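# Replace tarnished stack block with clean one, park it

## Task

Take the tarnished block out of the tall stack and put a clean block from the heap into the stack in its place; set the tarnished block down on the empty bench, and finish with the grippers no longer holding anything.

## Robot and tools

Robot: two arms, left_arm and right_arm, each ending in a two-finger parallel gripper. The fingers extend along the gripper's own +z axis and close toward each other along its y axis. The reported hand point (end_effector_position) sits between the finger pads, roughly 1 cm short of the fingertips. Each arm also carries a wrist camera near the gripper, which takes up space.

Frames: a single scene frame is used for all readings. Its origin is on the table surface midway between the arms, +x runs out over the table, +z is up, and left_arm is mounted on the +y side (base near (-0.046, +0.255, 0)), right_arm on the -y side (base near (+0.013, -0.345, 0)). The arm names do not match left or right in the pictures. Printed hand positions can be a little wrong, more so when an arm is stretched far.

Command row: every motion uses rows of 14 numbers, each between -1 and 1, always for both arms even if one stays still. Order: left_arm dx, dy, dz, rx, ry, rz, opening, then right_arm dx, dy, dz, rx, ry, rz, opening. The first six of each arm are an offset, expressed in that gripper's own axes, from the gripper pose given in the most recent result that showed it (before any such result, and for the second and later calls in one reply, from where the arm is when the motion starts). A value of 1.0 equals 0.6 m of travel or 180 degrees of turn; rx, ry, rz form one rotation vector. Opening is not an offset: +1 is fully open (0.094 m), -1 is shut. All zeros means return to the reference pose, not stay put.

Tools:
- execute_actions: argument actions, a list holding zero or one item, plus optional pictures (true/false). An empty list just reports the state. An action item has rows (1 to 15 rows) and steps (up to 15, default 15); each step lasts 1/30 s and applies one row, repeating the final row if rows run out. Every row is counted from the same reference pose, not from the previous row. A wait item is {"steps": n}, n up to 300, counted from the previous result. A rejected call moves nothing.
- move: target is one 14-number row as above; speed is the top path speed in m/s, 0.002 to 0.5 (default 0.25), with turning capped at twice that in rad/s. Both grippers travel in straight lines that finish together, lasting 0.5 to 10 s; the path ignores obstacles and the other arm. Openings are sent when the move begins. Its result adds a move: line with the outcome (done, off_target, moving, held, fault), any limits (paced = commanded pose was clipped; held = a safety check blocked some steps, after which the arm may lurch fast), and each gripper's remaining distance from its goal.
- wait: seconds, 0 to 10; the robot gets nothing new meanwhile.
- zoom_image: camera (cam_high, cam_low, cam_left_wrist, cam_right_wrist) and region [x0, y0, x1, y1] in pixels from the top-left, no larger than 504 by 504. Images are 504x504 for cam_high and cam_low, 616x616 for the wrist cameras.
- read_manual: only returns licence text; not needed for control.
- finished_scene: scene = the number of the current scene; ends and grades it, cannot be reversed.

Motion behaviour: each control step, the commanded pose is limited to within 70 mm and 16 degrees of where the gripper actually is, so a distant goal may need several actions; afterwards the arm only continues to the last clipped pose. Position wins over orientation when both cannot be met. Arms tend to finish a centimetre or more low and can droop further under repeated zero offsets; to hold an arm, send the correction back to its desired pose in the first call of a reply and zeros after that, aiming higher if it still sags. The simulation keeps running while you compose a reply.

Result lines: the state line gives each gripper's position (m) and quaternion wxyz. grip_measured is the finger opening on the same -1..1 scale as the command (Joint positions ends with the opening in metres); readings may be off by about 1 mm. Hand target shows where the controller is driving each gripper. pose unreachable and HELD mark steps that a clearance check altered or withheld. FAULT lines mean an arm stopped. Joint torques are total drive outputs and are noisy. MOTOR HOT appears from 75 °C; at 90 °C the arm halts for 10 s, and at 100 °C it goes limp and falls, so do not hold loads longer than needed.

Gripping: to hold a block, command an opening about 0.03 under the current grip_measured; a smaller gap grips more gently. Fingers squeeze roughly 50 to 62 N per pad.

Avoid: knocking or placing anything off the table, dropping or slipping the block, slamming into things, pressing far past a contact (faster and deeper targets push harder), and letting the two arms collide or push on each other. Brief outside tugs on held parts or nudges to loose objects can occur, so check the pictures before releasing and before ending the scene. Joint ranges (rad): waist -2.618 to 3.054, shoulder 0 to 3.142, elbow 0 to 3.142, wrist pitch and yaw -1.571 to 1.571, wrist roll -2.094 to 2.094.

Each tool is called after "Call:" as a command line: name --argument value for each argument, lists and objects as JSON in quotes; but a table of rows of numbers goes row by row, as --pt "numbers of a row", without its own name.

## Session

Call:
execute_actions --actions '[]'

Scene clock: 0.00 s of 7120.00 s.
left_arm: end_effector_position=(+0.1470, +0.5082, +0.1193) grip_measured=+1.000 end_effector_quat_wxyz=(-0.495, +0.722, -0.416, -0.246) | right_arm: end_effector_position=(+0.6600, -0.1848, +0.2382) grip_measured=+1.000 end_effector_quat_wxyz=(+0.604, -0.513, +0.608, -0.045)
Joint positions: left_arm=[ 0.545  1.249  0.445  0.092 -0.935 -1.193  0.094] | right_arm=[-0.029  2.28   1.992 -0.018 -0.492 -0.924  0.094]
Joint velocities: left_arm=[-0.007 -0.002 -0.007  0.037 -0.066 -0.037  0.   ] | right_arm=[ 0.002  0.022 -0.007  0.007 -0.022 -0.051  0.   ]
Joint torques (N m, as the arm reports them, + toward a larger angle): no reading
Hand target (left_arm): +0.145, +0.508, +0.119; -0.491, +0.721, -0.418, -0.253
Hand target (right_arm): +0.658, -0.184, +0.260; +0.619, -0.510, +0.595, -0.052

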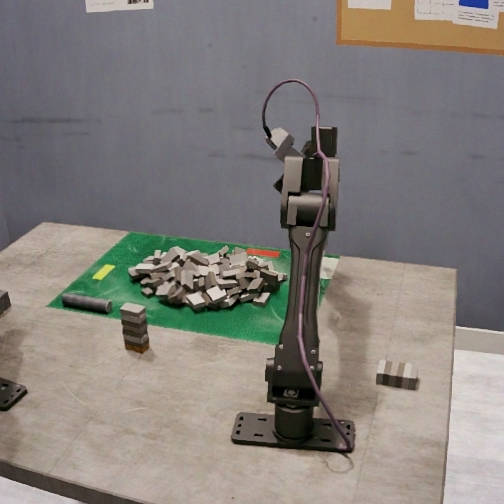

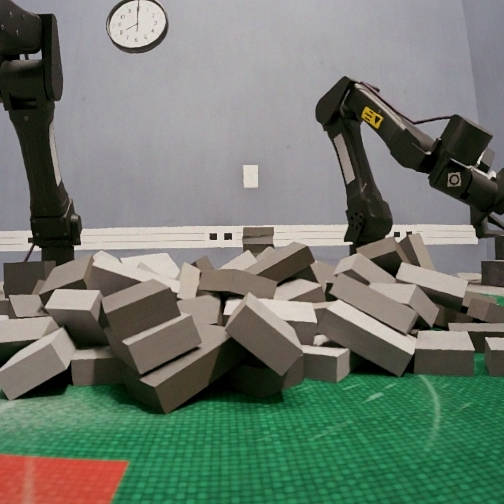

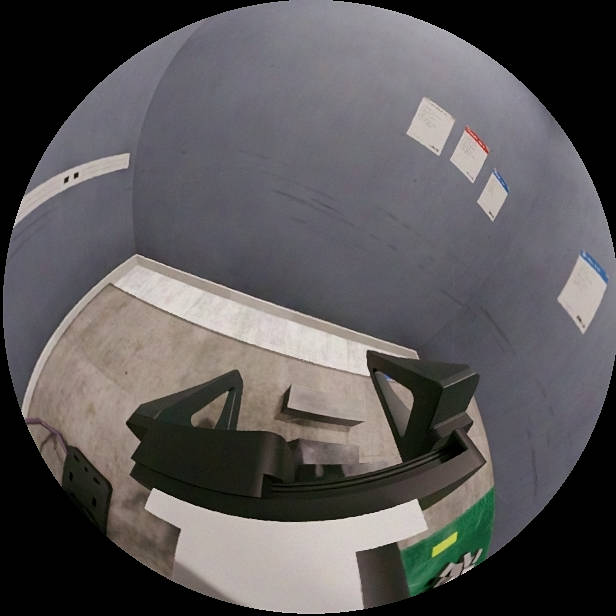

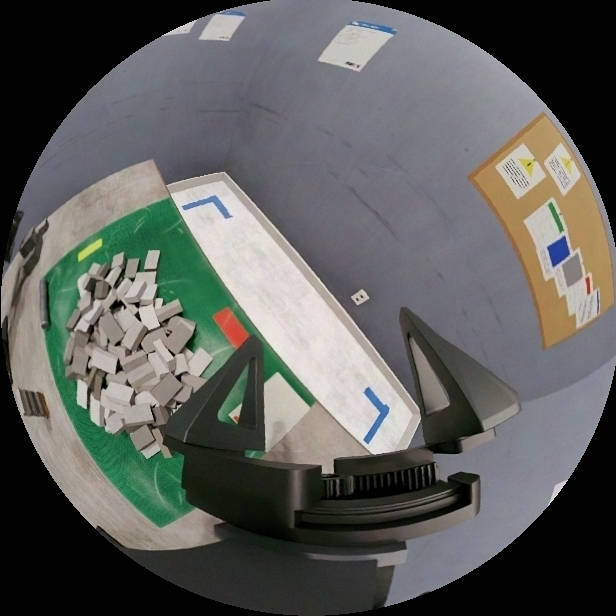

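Call:
zoom_image --camera "cam_high" --region '[90, 280, 190, 370]'

Call:
zoom_image --camera "cam_high" --region '[40, 230, 300, 370]'

Call:
zoom_image --camera "cam_low" --region '[200, 200, 320, 280]'

Region (90, 280, 190, 370) of cam_high's 504x504 image, scaled by 5.040, with more detail than that image has; it fills the top 454 rows of this view, and the rest is white.

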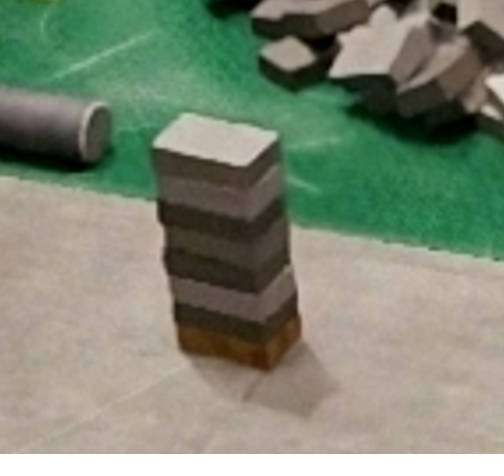

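Region (40, 230, 300, 370) of cam_high's 504x504 image, scaled by 1.938, with more detail than that image has; it fills the top 271 rows of this view, and the rest is white.

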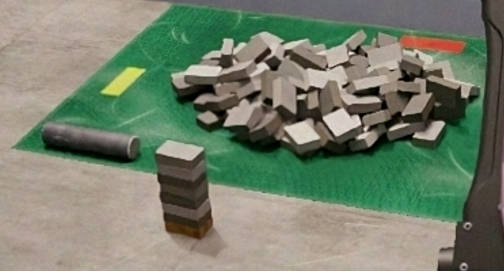

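Region (200, 200, 320, 280) of cam_low's 504x504 image, scaled by 4.200, with more detail than that image has.

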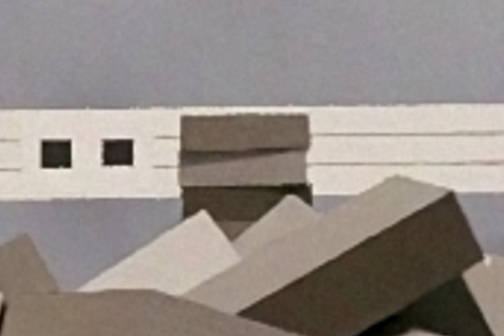

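Call:
move --target '[0.1295,0.027,-0.72,0.197,0.396,0.577,1,-0.12,0.266,-0.364,-0.033,0.444,0.377,1]' --speed 0.4

Scene clock: 44.00 s of 7120.00 s.
left_arm: end_effector_position=(+0.1497, +0.0861, +0.2157) grip_measured=+1.000 end_effector_quat_wxyz=(+0.034, -0.015, +0.999, -0.037) | right_arm: end_effector_position=(+0.3865, -0.1873, +0.2281) grip_measured=+1.000 end_effector_quat_wxyz=(+0.101, -0.001, +0.994, +0.035)
Joint positions: left_arm=[-0.614  1.477  1.566 -1.56   0.009 -0.743  0.094] | right_arm=[ 0.26   1.982  2.194 -1.568  0.015  0.401  0.094]
Joint velocities: left_arm=[ 0.012 -0.017  0.007  0.095 -0.007  0.007  0.   ] | right_arm=[-0.007 -0.007  0.002 -0.051  0.095  0.051  0.   ]
Joint torques (N m, as the arm reports them, + toward a larger angle): left_arm=[-0.72 -4.1   8.73  0.41  0.11  0.14] | right_arm=[  0.62 -11.04   6.29   0.74  -0.02   0.1 ]
Hand target (left_arm): +0.148, +0.082, +0.219; +0.030, -0.005, +0.999, -0.038
Hand target (right_arm): +0.380, -0.185, +0.238; +0.109, -0.001, +0.993, +0.042
Off the commanded pose (left_arm): 0.006 m, 6 deg.
Off the commanded pose (right_arm): 0.012 m, 12 deg.
joint sent to its limit (left arm) — the command would take joint 4 (wrist pitch) past its lower limit, so that joint was sent only as far as its limit.
joint sent to its limit (right arm) — the command would take joint 4 (wrist pitch) past its lower limit, so that joint was sent only as far as its limit.
After step 90, 37.50 s passed at rest.
move: off_target (left_arm, right_arm)
camera_calibration (this result's frames):
cam_left_wrist: T_world_to_cam=[[-0.132342, -0.984883, 0.111766, 0.0746376], [-0.964255, 0.154037, 0.215602, 0.134019], [-0.229559, -0.0792376, -0.970064, 0.362516], [0, 0, 0, 1]] pos_world=[0.222325, 0.0815903, 0.314427]
cam_right_wrist: T_world_to_cam=[[-0.268654, -0.95438, -0.130321, -0.0424601], [-0.798406, 0.144946, 0.584413, 0.222822], [-0.538863, 0.261054, -0.800923, 0.543151], [0, 0, 0, 1]] pos_world=[0.45918, -0.214612, 0.299268]

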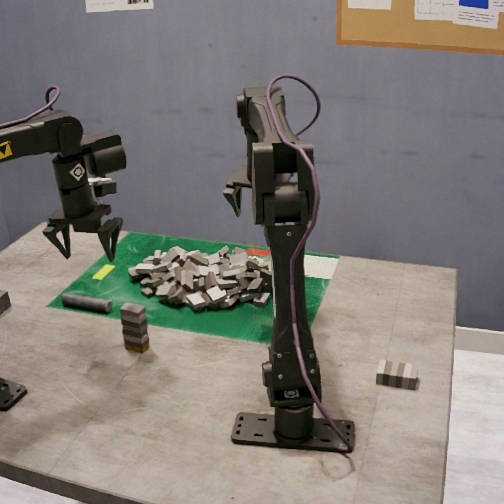

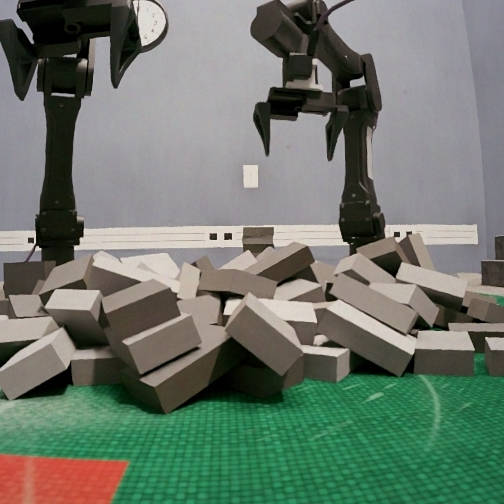

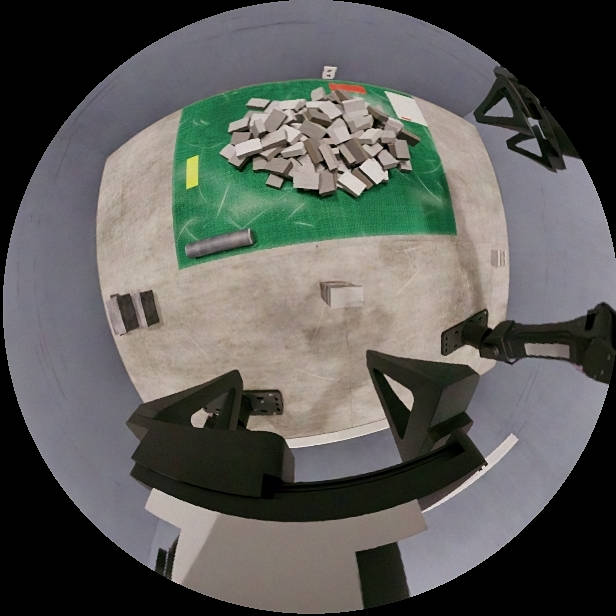

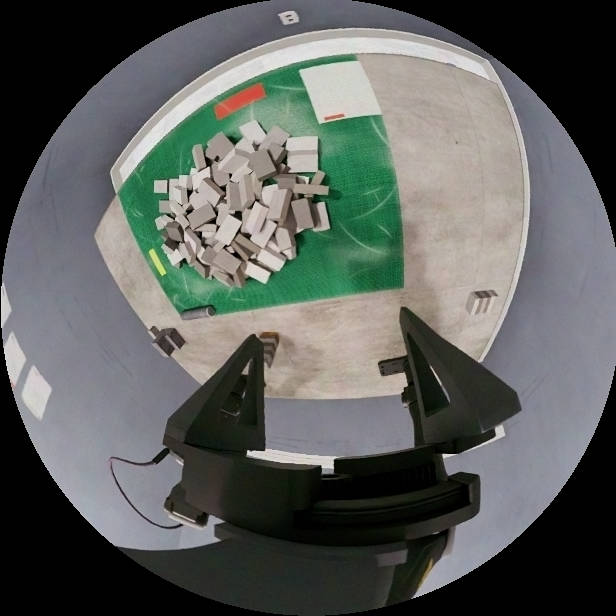

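Call:
zoom_image --camera "cam_left_wrist" --region '[210, 80, 450, 320]'

Call:
zoom_image --camera "cam_right_wrist" --region '[140, 110, 350, 300]'

Region (210, 80, 450, 320) of cam_left_wrist's 616x616 image, scaled by 2.100, with more detail than that image has.

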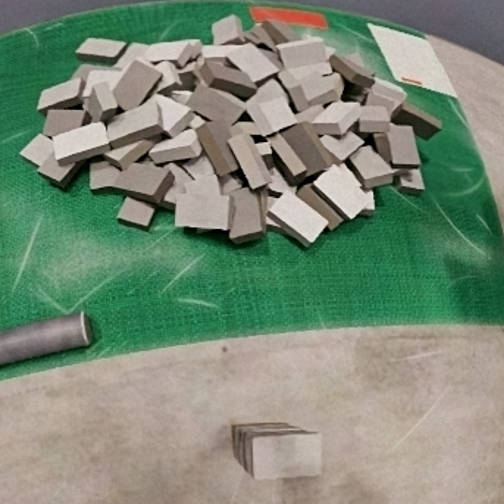

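Region (140, 110, 350, 300) of cam_right_wrist's 616x616 image, scaled by 2.400, with more detail than that image has; it fills the top 456 rows of this view, and the rest is white.

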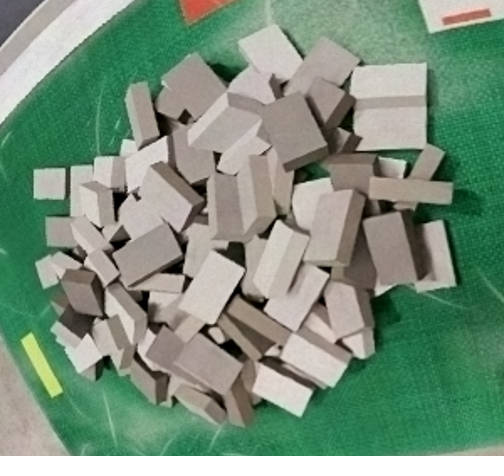

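Call:
move --target '[0,0,-0.006,0,0,0,1,0.03,-0.01,0.14,0.022,0.064,0,1]'

Call:
zoom_image --camera "cam_right_wrist" --region '[130, 60, 430, 360]'

Scene clock: 72.83 s of 7120.00 s.
left_arm: end_effector_position=(+0.1495, +0.0859, +0.2157) grip_measured=+1.000 end_effector_quat_wxyz=(+0.033, -0.014, +0.999, -0.037) | right_arm: end_effector_position=(+0.3800, -0.1880, +0.1314) grip_measured=+1.000 end_effector_quat_wxyz=(-0.020, -0.000, +1.000, -0.011)
Joint positions: left_arm=[-0.614  1.477  1.566 -1.56   0.011 -0.741  0.094] | right_arm=[ 0.26   2.135  2.045 -1.527  0.004  0.403  0.094]
Joint velocities: left_arm=[ 0.002 -0.002 -0.007 -0.051 -0.095 -0.007  0.   ] | right_arm=[ 0.007  0.007 -0.007  0.11   0.037 -0.022  0.   ]
Joint torques (N m, as the arm reports them, + toward a larger angle): left_arm=[ 0.07 -4.91  7.8   0.46  0.02  0.  ] | right_arm=[ -0.34 -12.     7.37   0.5   -0.06  -0.05]
Hand target (left_arm): +0.149, +0.086, +0.219; +0.034, -0.015, +0.999, -0.037
Hand target (right_arm): +0.386, -0.187, +0.142; +0.001, -0.001, +1.000, -0.000
Off the commanded pose (left_arm): 0.004 m, 0 deg.
Off the commanded pose (right_arm): 0.012 m, 3 deg.
After step 90, 25.00 s passed at rest.
move: off_target (right_arm)
camera_calibration (this result's frames):
cam_left_wrist: T_world_to_cam=[[-0.134232, -0.984523, 0.112676, 0.0745188], [-0.963691, 0.156179, 0.216584, 0.133322], [-0.23083, -0.0795124, -0.96974, 0.362585], [0, 0, 0, 1]] pos_world=[0.222179, 0.0813734, 0.314341]
cam_right_wrist: T_world_to_cam=[[-0.282754, -0.958835, 0.026184, -0.0735546], [-0.635306, 0.20766, 0.743817, 0.203071], [-0.718635, 0.193683, -0.66787, 0.500547], [0, 0, 0, 1]] pos_world=[0.467925, -0.209644, 0.185178]

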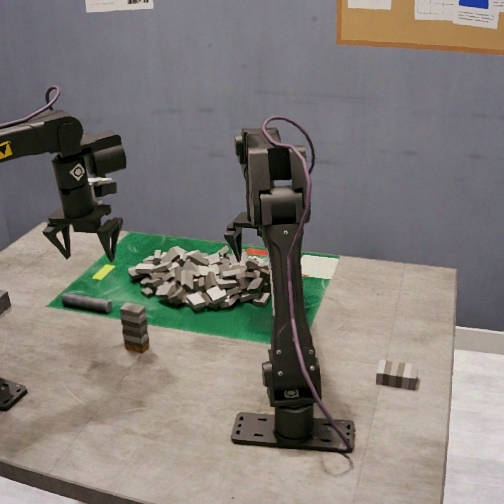

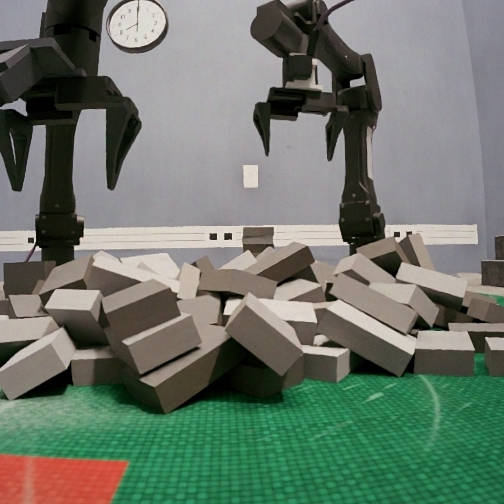

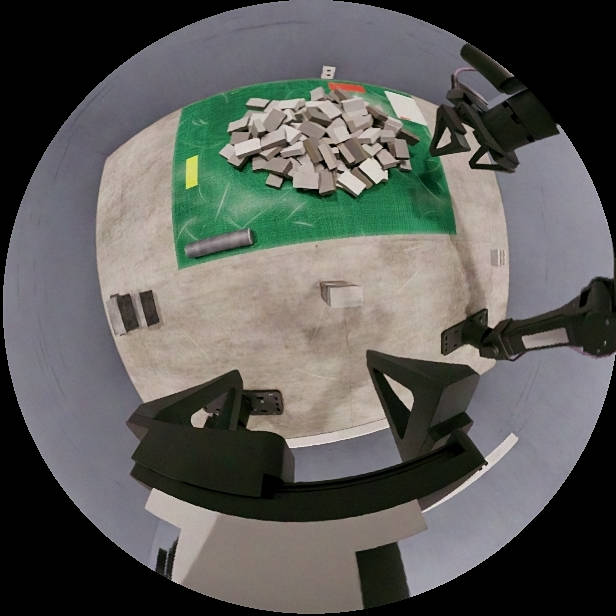

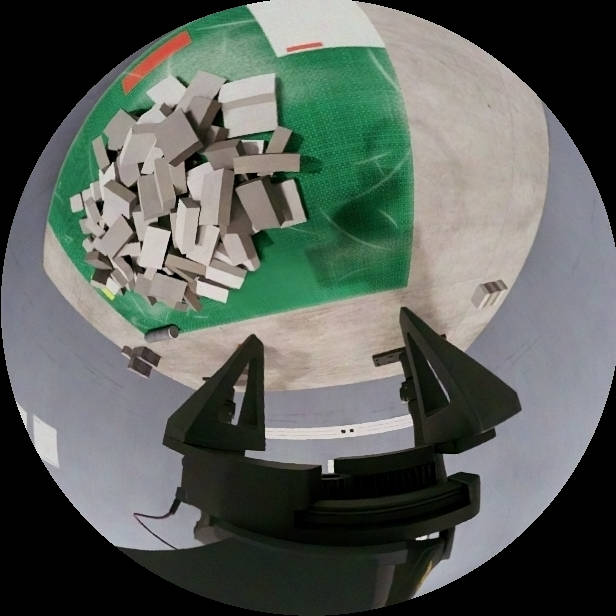

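Region (130, 60, 430, 360) of cam_right_wrist's 616x616 image, scaled by 1.680, with more detail than that image has.

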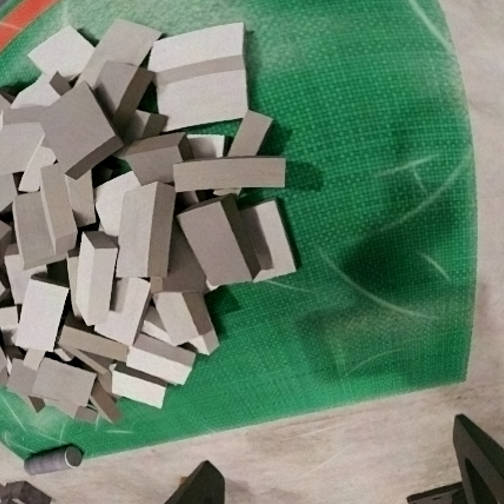

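Call:
move --target '[0,0,-0.006,0,0,0,1,-0.105,0.047,0.10,-0.007,-0.013,0,-0.05]'

Scene clock: 89.03 s of 7120.00 s.
left_arm: end_effector_position=(+0.1495, +0.0859, +0.2157) grip_measured=+1.000 end_effector_quat_wxyz=(+0.033, -0.014, +0.999, -0.037) | right_arm: end_effector_position=(+0.4293, -0.1665, +0.0526) grip_measured=-0.049 end_effector_quat_wxyz=(-0.028, -0.000, +1.000, -0.013)
Joint positions: left_arm=[-0.614  1.477  1.566 -1.56   0.011 -0.741  0.094] | right_arm=[ 0.26   2.408  2.188 -1.413  0.002  0.403  0.045]
Joint velocities: left_arm=[-0.012  0.002  0.002 -0.022 -0.051  0.007  0.   ] | right_arm=[ 0.002 -0.002  0.002 -0.022  0.051  0.022 -0.   ]
Joint torques (N m, as the arm reports them, + toward a larger angle): left_arm=[ 0.07 -4.89  7.79  0.44  0.03  0.01] | right_arm=[  0.07 -13.44   9.28   0.42  -0.06   0.04]
Hand target (left_arm): +0.149, +0.086, +0.219; +0.034, -0.014, +0.999, -0.037
Hand target (right_arm): +0.439, -0.161, +0.068; +0.000, -0.000, +1.000, +0.000
Off the commanded pose (left_arm): 0.004 m, 0 deg.
Off the commanded pose (right_arm): 0.020 m, 4 deg.
After step 90, 12.23 s passed at rest.
move: off_target (right_arm)
camera_calibration (this result's frames):
cam_left_wrist: T_world_to_cam=[[-0.134232, -0.984523, 0.112676, 0.0745188], [-0.963691, 0.156179, 0.216584, 0.133322], [-0.23083, -0.0795124, -0.96974, 0.362585], [0, 0, 0, 1]] pos_world=[0.222179, 0.0813734, 0.314341]
cam_right_wrist: T_world_to_cam=[[-0.282397, -0.958672, 0.0346236, -0.0374971], [-0.623583, 0.210877, 0.752778, 0.283555], [-0.728969, 0.190992, -0.657363, 0.482619], [0, 0, 0, 1]] pos_world=[0.518045, -0.187919, 0.105101]

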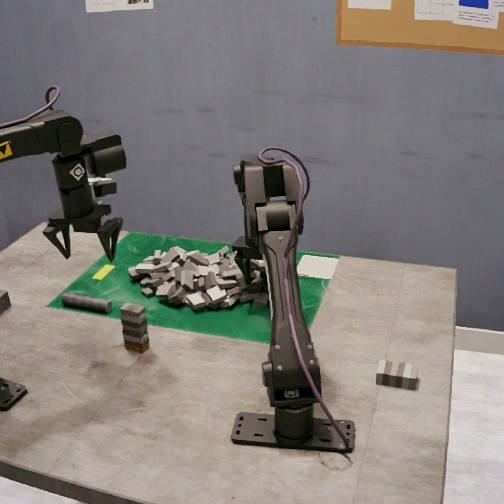

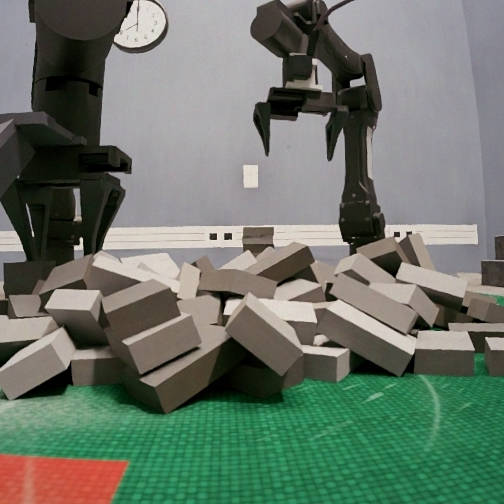

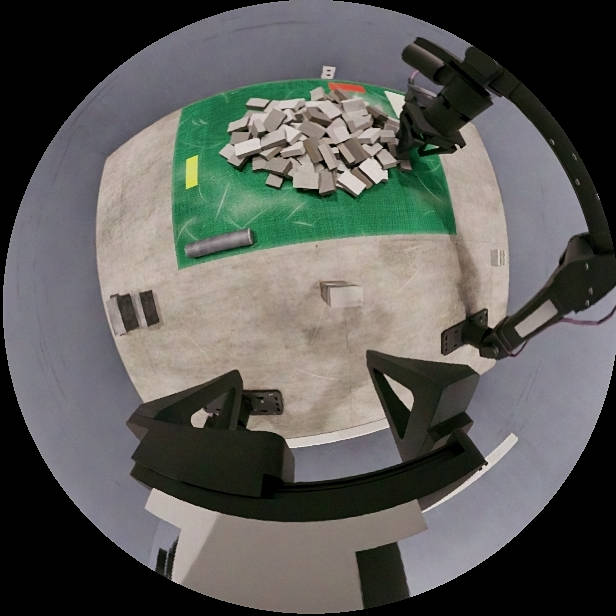

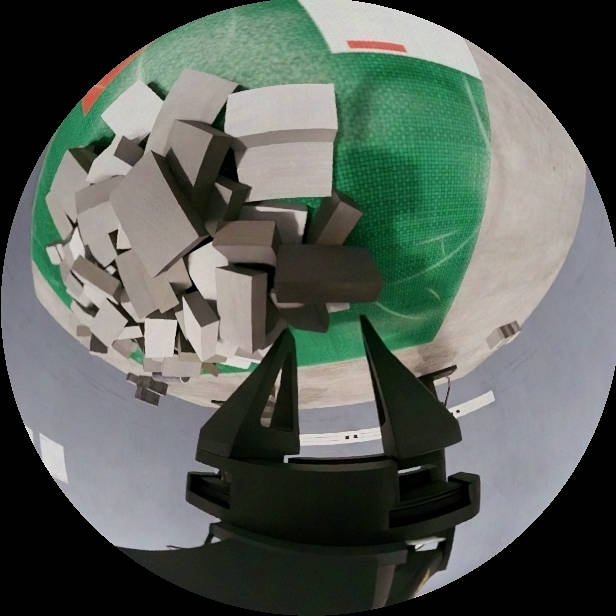

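Call:
move --target '[0,0,-0.006,0,0,0,1,-0.027,0.027,-0.008,-0.008,-0.018,0,-0.12]' --speed 0.05

Call:
zoom_image --camera "cam_left_wrist" --region '[340, 90, 460, 210]'

Scene clock: 96.77 s of 7120.00 s.
left_arm: end_effector_position=(+0.1495, +0.0859, +0.2157) grip_measured=+1.000 end_effector_quat_wxyz=(+0.033, -0.014, +0.999, -0.037) | right_arm: end_effector_position=(+0.4391, -0.1623, +0.0499) grip_measured=-0.119 end_effector_quat_wxyz=(-0.019, +0.005, +1.000, -0.009)
Joint positions: left_arm=[-0.614  1.477  1.566 -1.56   0.011 -0.741  0.094] | right_arm=[ 0.26   2.443  2.24  -1.411  0.002  0.413  0.041]
Joint velocities: left_arm=[ 0.002 -0.002 -0.007 -0.081  0.022  0.051  0.   ] | right_arm=[ 0.007  0.007  0.007 -0.037 -0.022  0.022 -0.001]
Joint torques (N m, as the arm reports them, + toward a larger angle): left_arm=[ 0.06 -4.93  7.79  0.45  0.02  0.02] | right_arm=[  1.14 -12.31   9.43   0.46  -0.05   0.11]
Hand target (left_arm): +0.149, +0.086, +0.219; +0.034, -0.014, +0.999, -0.037
Hand target (right_arm): +0.445, -0.150, +0.056; +0.000, -0.000, +1.000, +0.000
Off the commanded pose (left_arm): 0.004 m, 0 deg.
Off the commanded pose (right_arm): 0.015 m, 2 deg.
After step 90, 3.83 s passed at rest.
move: off_target (right_arm)
camera_calibration (this result's frames):
cam_left_wrist: T_world_to_cam=[[-0.134232, -0.984523, 0.112676, 0.0745188], [-0.963691, 0.156179, 0.216584, 0.133322], [-0.23083, -0.0795124, -0.96974, 0.362585], [0, 0, 0, 1]] pos_world=[0.222179, 0.0813734, 0.314341]
cam_right_wrist: T_world_to_cam=[[-0.292398, -0.956031, 0.0225483, -0.0251575], [-0.635032, 0.211743, 0.742899, 0.296538], [-0.715009, 0.202903, -0.669024, 0.483581], [0, 0, 0, 1]] pos_world=[0.52672, -0.184962, 0.103797]

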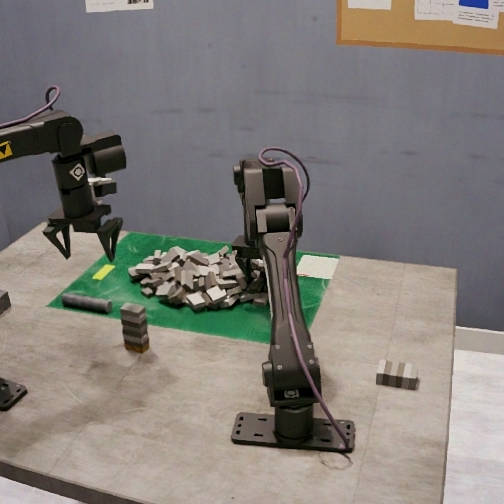

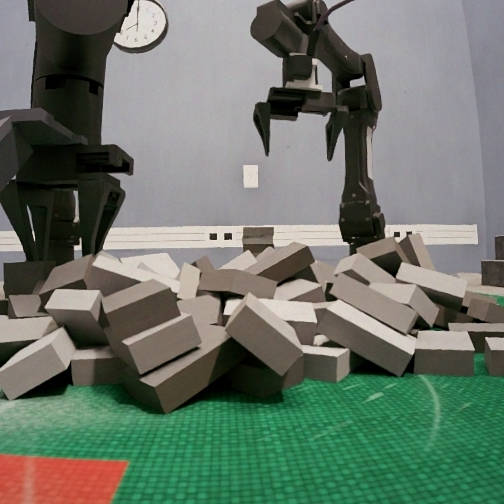

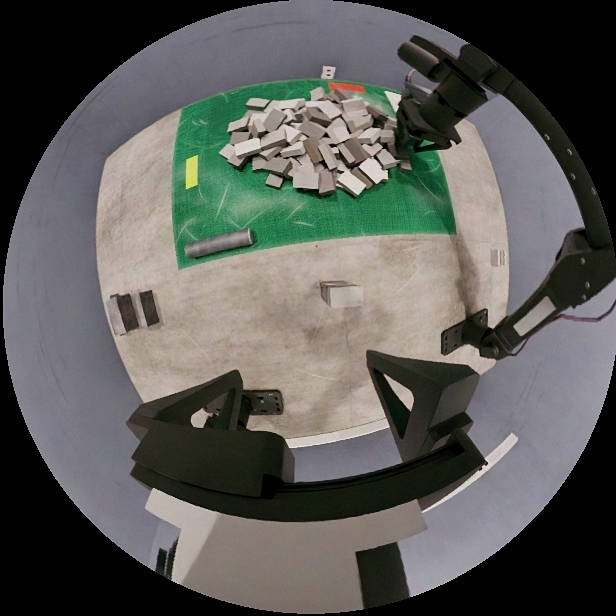

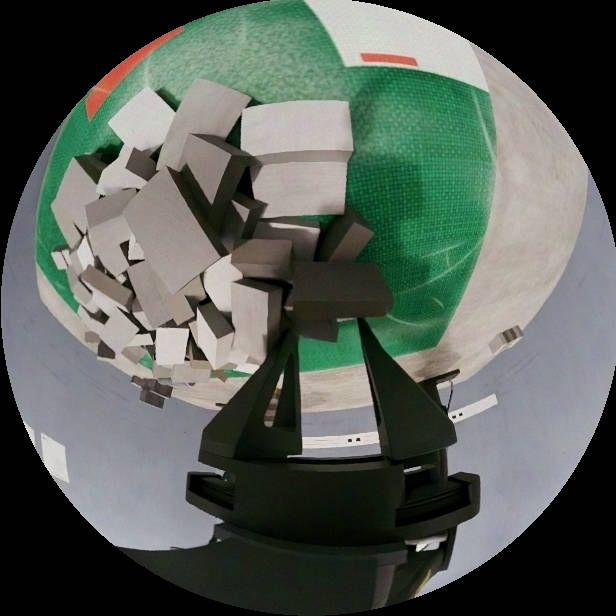

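Region (340, 90, 460, 210) of cam_left_wrist's 616x616 image, scaled by 4.200, with more detail than that image has.

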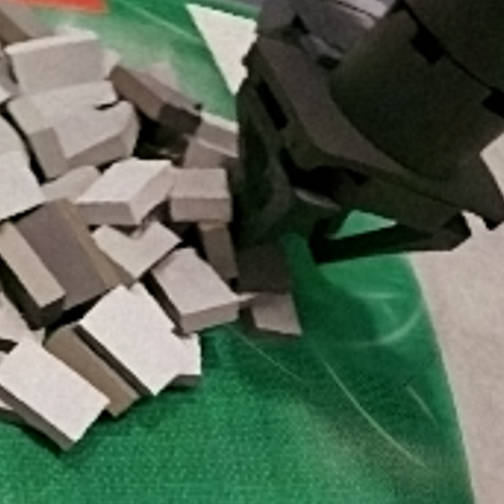

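Call:
move --target '[0,0,-0.006,0,0,0,1,-0.008,0.027,0.022,-0.006,-0.012,0,-0.12]' --speed 0.03

Call:
zoom_image --camera "cam_left_wrist" --region '[340, 90, 460, 210]'

Scene clock: 104.00 s of 7120.00 s.
left_arm: end_effector_position=(+0.1495, +0.0859, +0.2157) grip_measured=+1.000 end_effector_quat_wxyz=(+0.033, -0.014, +0.999, -0.037) | right_arm: end_effector_position=(+0.4385, -0.1608, +0.0408) grip_measured=-0.119 end_effector_quat_wxyz=(-0.019, +0.010, +1.000, -0.011)
Joint positions: left_arm=[-0.614  1.477  1.566 -1.56   0.011 -0.741  0.094] | right_arm=[ 0.265  2.443  2.205 -1.376  0.005  0.429  0.041]
Joint velocities: left_arm=[ 0.002  0.022 -0.012 -0.022 -0.007 -0.051  0.   ] | right_arm=[ 0.007  0.012 -0.007 -0.066  0.022 -0.022 -0.001]
Joint torques (N m, as the arm reports them, + toward a larger angle): left_arm=[ 0.06 -4.94  7.82  0.44  0.03  0.02] | right_arm=[  1.34 -12.31   5.2    0.88  -0.09   0.1 ]
Hand target (left_arm): +0.149, +0.086, +0.219; +0.034, -0.014, +0.999, -0.037
Hand target (right_arm): +0.443, -0.146, +0.037; -0.001, +0.005, +1.000, +0.000
Off the commanded pose (left_arm): 0.004 m, 0 deg.
Off the commanded pose (right_arm): 0.016 m, 3 deg.
After step 90, 3.23 s passed at rest.
move: off_target (right_arm)
camera_calibration (this result's frames):
cam_left_wrist: T_world_to_cam=[[-0.134232, -0.984523, 0.112676, 0.0745188], [-0.963691, 0.156179, 0.216584, 0.133322], [-0.23083, -0.0795124, -0.96974, 0.362585], [0, 0, 0, 1]] pos_world=[0.222179, 0.0813734, 0.314341]
cam_right_wrist: T_world_to_cam=[[-0.302837, -0.952692, 0.0258358, -0.0187327], [-0.633272, 0.221412, 0.741582, 0.303467], [-0.712219, 0.208217, -0.670365, 0.476464], [0, 0, 0, 1]] pos_world=[0.525852, -0.184246, 0.0948432]

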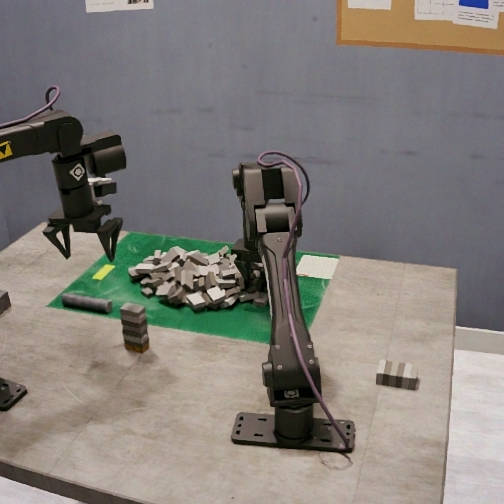

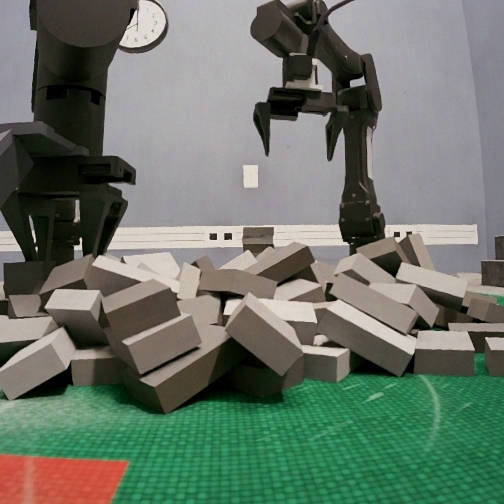

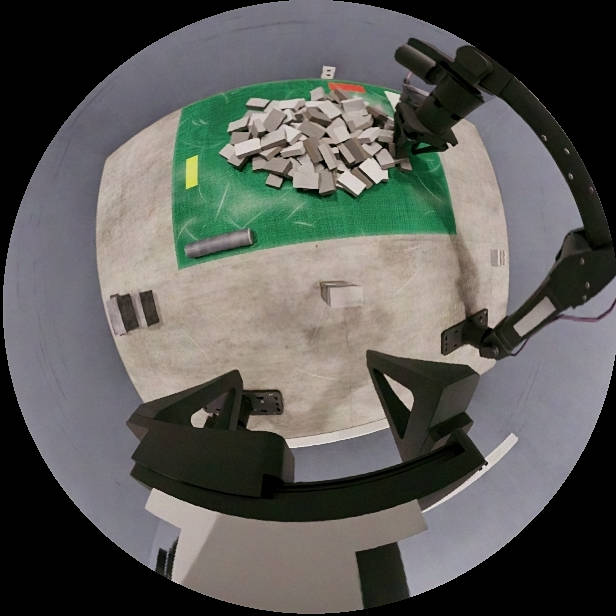

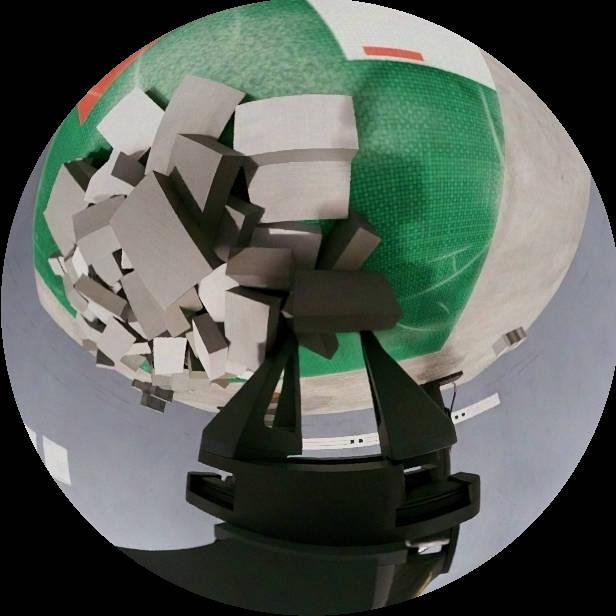

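Region (340, 90, 460, 210) of cam_left_wrist's 616x616 image, scaled by 4.200, with more detail than that image has.

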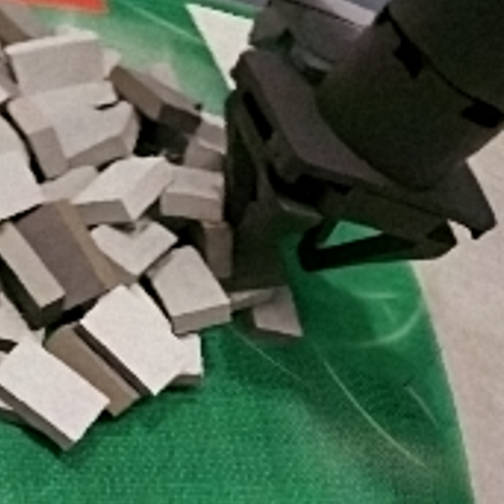

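Call:
move --target '[-0.28,-0.05,0.14,-0.024,0.021,0.009,1,0.25,-0.2,-0.18,0,0,0,1]'

Call:
zoom_image --camera "cam_left_wrist" --region '[130, 40, 490, 400]'

Scene clock: 112.47 s of 7120.00 s.
left_arm: end_effector_position=(+0.3209, +0.0494, +0.1422) grip_measured=+1.000 end_effector_quat_wxyz=(-0.000, -0.002, +1.000, -0.003) | right_arm: end_effector_position=(+0.2964, -0.2724, +0.1557) grip_measured=+1.000 end_effector_quat_wxyz=(-0.019, +0.009, +1.000, -0.011)
Joint positions: left_arm=[-0.415  2.197  2.189 -1.56   0.005 -0.517  0.094] | right_arm=[ 0.112  1.691  1.543 -1.464  0.012  0.273  0.094]
Joint velocities: left_arm=[ 0.007 -0.002  0.007  0.007  0.022  0.037  0.   ] | right_arm=[-0.007 -0.027  0.002  0.022 -0.022  0.037  0.   ]
Joint torques (N m, as the arm reports them, + toward a larger angle): left_arm=[  0.6  -10.85   8.6    0.23  -0.09   0.13] | right_arm=[-0.71 -7.9   6.49  0.15 -0.02 -0.01]
Hand target (left_arm): +0.323, +0.053, +0.147; +0.004, -0.000, +1.000, +0.000
Hand target (right_arm): +0.292, -0.276, +0.159; -0.019, +0.010, +1.000, -0.011
Off the commanded pose (left_arm): 0.007 m, 0 deg.
Off the commanded pose (right_arm): 0.007 m, 0 deg.
joint sent to its limit (left arm) — the command would take joint 4 (wrist pitch) past its lower limit, so that joint was sent only as far as its limit.
After step 90, 3.90 s passed at rest.
move: done
camera_calibration (this result's frames):
cam_left_wrist: T_world_to_cam=[[-0.152305, -0.986799, 0.0550604, 0.0839453], [-0.942678, 0.16178, 0.291866, 0.30243], [-0.29692, -0.00745173, -0.954873, 0.343559], [0, 0, 0, 1]] pos_world=[0.399889, 0.03647, 0.235164]
cam_right_wrist: T_world_to_cam=[[-0.300149, -0.953533, 0.0261817, -0.172122], [-0.634201, 0.219983, 0.741213, 0.152846], [-0.71253, 0.20587, -0.670759, 0.475032], [0, 0, 0, 1]] pos_world=[0.383748, -0.295542, 0.209847]

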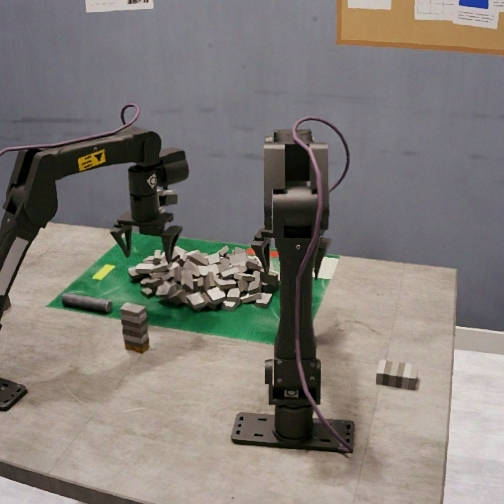

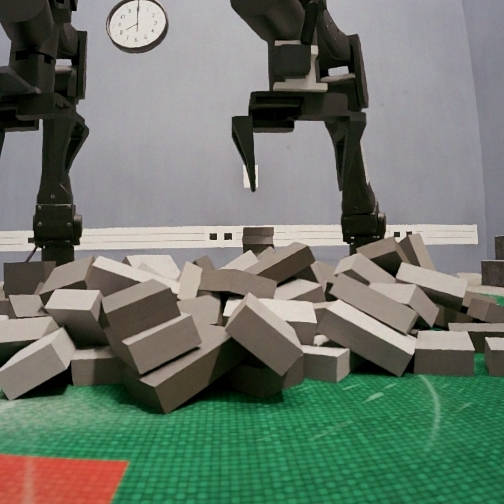

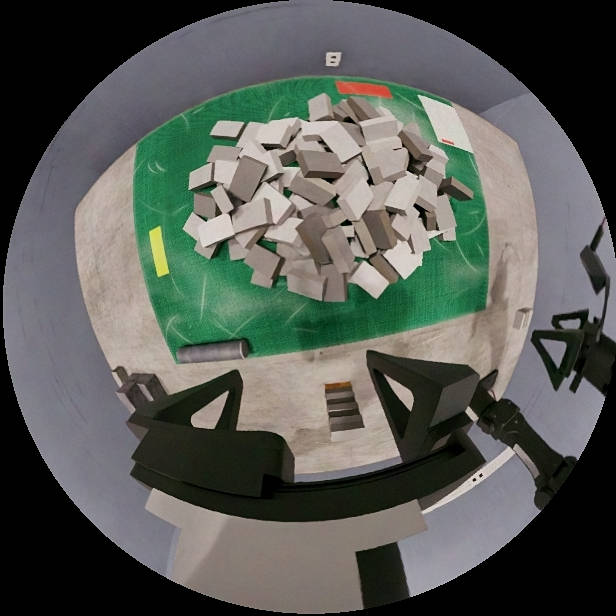

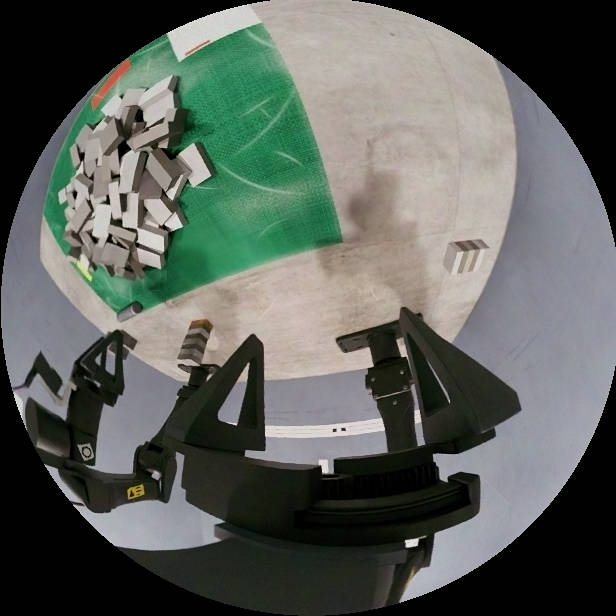

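Region (130, 40, 490, 400) of cam_left_wrist's 616x616 image, scaled by 1.400, with more detail than that image has.

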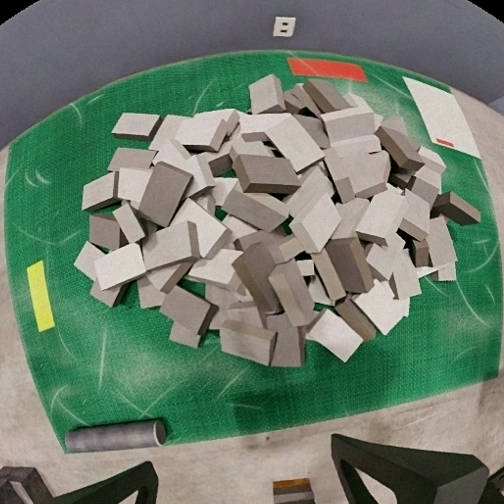

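Call:
move --target '[-0.212,0.14,0.11,0,0,0.48,-0.1,0,0,-0.006,0,0,0,1]'

Call:
zoom_image --camera "cam_left_wrist" --region '[180, 200, 440, 460]'

Scene clock: 128.27 s of 7120.00 s.
left_arm: end_effector_position=(+0.4482, +0.1287, +0.0785) grip_measured=-0.098 end_effector_quat_wxyz=(+0.037, +0.680, +0.732, +0.017) | right_arm: end_effector_position=(+0.2959, -0.2725, +0.1557) grip_measured=+1.000 end_effector_quat_wxyz=(-0.020, +0.008, +1.000, -0.011)
Joint positions: left_arm=[-0.154  2.626  2.699 -1.562  0.005  1.246  0.042] | right_arm=[ 0.112  1.691  1.543 -1.466  0.012  0.272  0.094]
Joint velocities: left_arm=[ 0.007 -0.007  0.032 -0.007  0.022 -0.007  0.   ] | right_arm=[-0.012 -0.002 -0.017  0.037  0.007  0.037  0.   ]
Joint torques (N m, as the arm reports them, + toward a larger angle): left_arm=[  0.64 -12.38   8.62   0.37   0.01   0.11] | right_arm=[-0.01 -6.53  8.39  0.19 -0.02  0.04]
Hand target (left_arm): +0.449, +0.132, +0.076; +0.033, +0.682, +0.730, +0.016
Hand target (right_arm): +0.296, -0.272, +0.159; -0.018, +0.009, +1.000, -0.011
Off the commanded pose (left_arm): 0.006 m, 5 deg.
Off the commanded pose (right_arm): 0.004 m, 0 deg.
joint sent to its limit (left arm) — the command would take joint 4 (wrist pitch) past its lower limit, so that joint was sent only as far as its limit.
After step 90, 9.20 s passed at rest.
move: off_target (left_arm)
camera_calibration (this result's frames):
cam_left_wrist: T_world_to_cam=[[-0.99598, 0.0844426, -0.0298911, 0.432028], [0.0730506, 0.958797, 0.274541, -0.128278], [0.0518424, 0.271254, -0.961111, 0.12947], [0, 0, 0, 1]] pos_world=[0.43295, 0.0513918, 0.172566]
cam_right_wrist: T_world_to_cam=[[-0.299372, -0.953749, 0.0271713, -0.172817], [-0.632987, 0.219835, 0.742293, 0.151998], [-0.713935, 0.205023, -0.669524, 0.474736], [0, 0, 0, 1]] pos_world=[0.383407, -0.29557, 0.209716]

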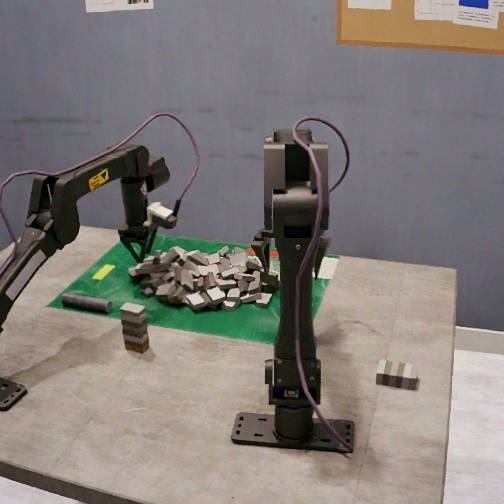

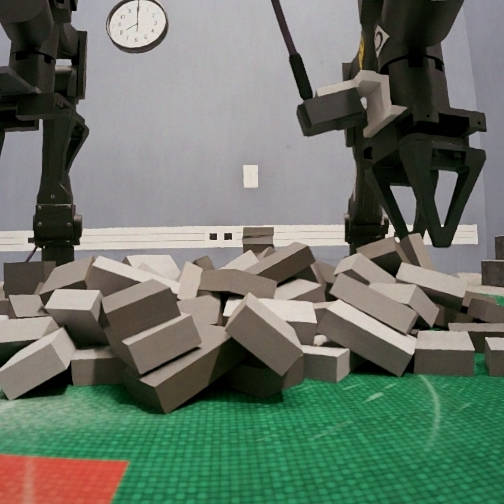

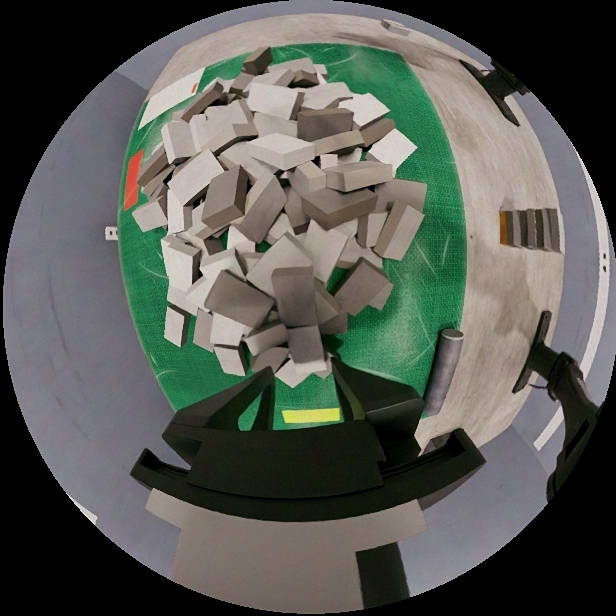

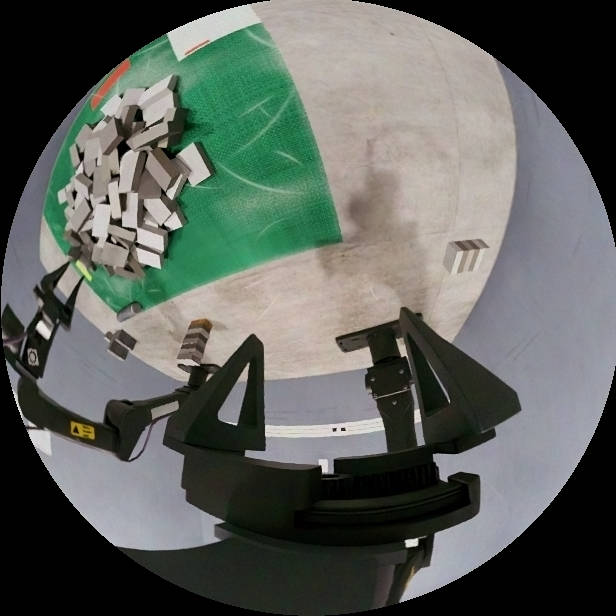

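Region (180, 200, 440, 460) of cam_left_wrist's 616x616 image, scaled by 1.938, with more detail than that image has.

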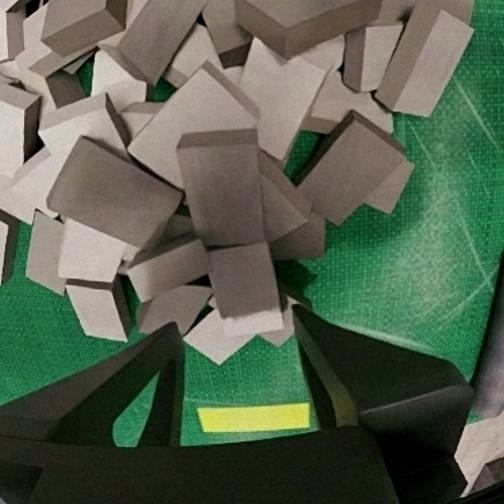

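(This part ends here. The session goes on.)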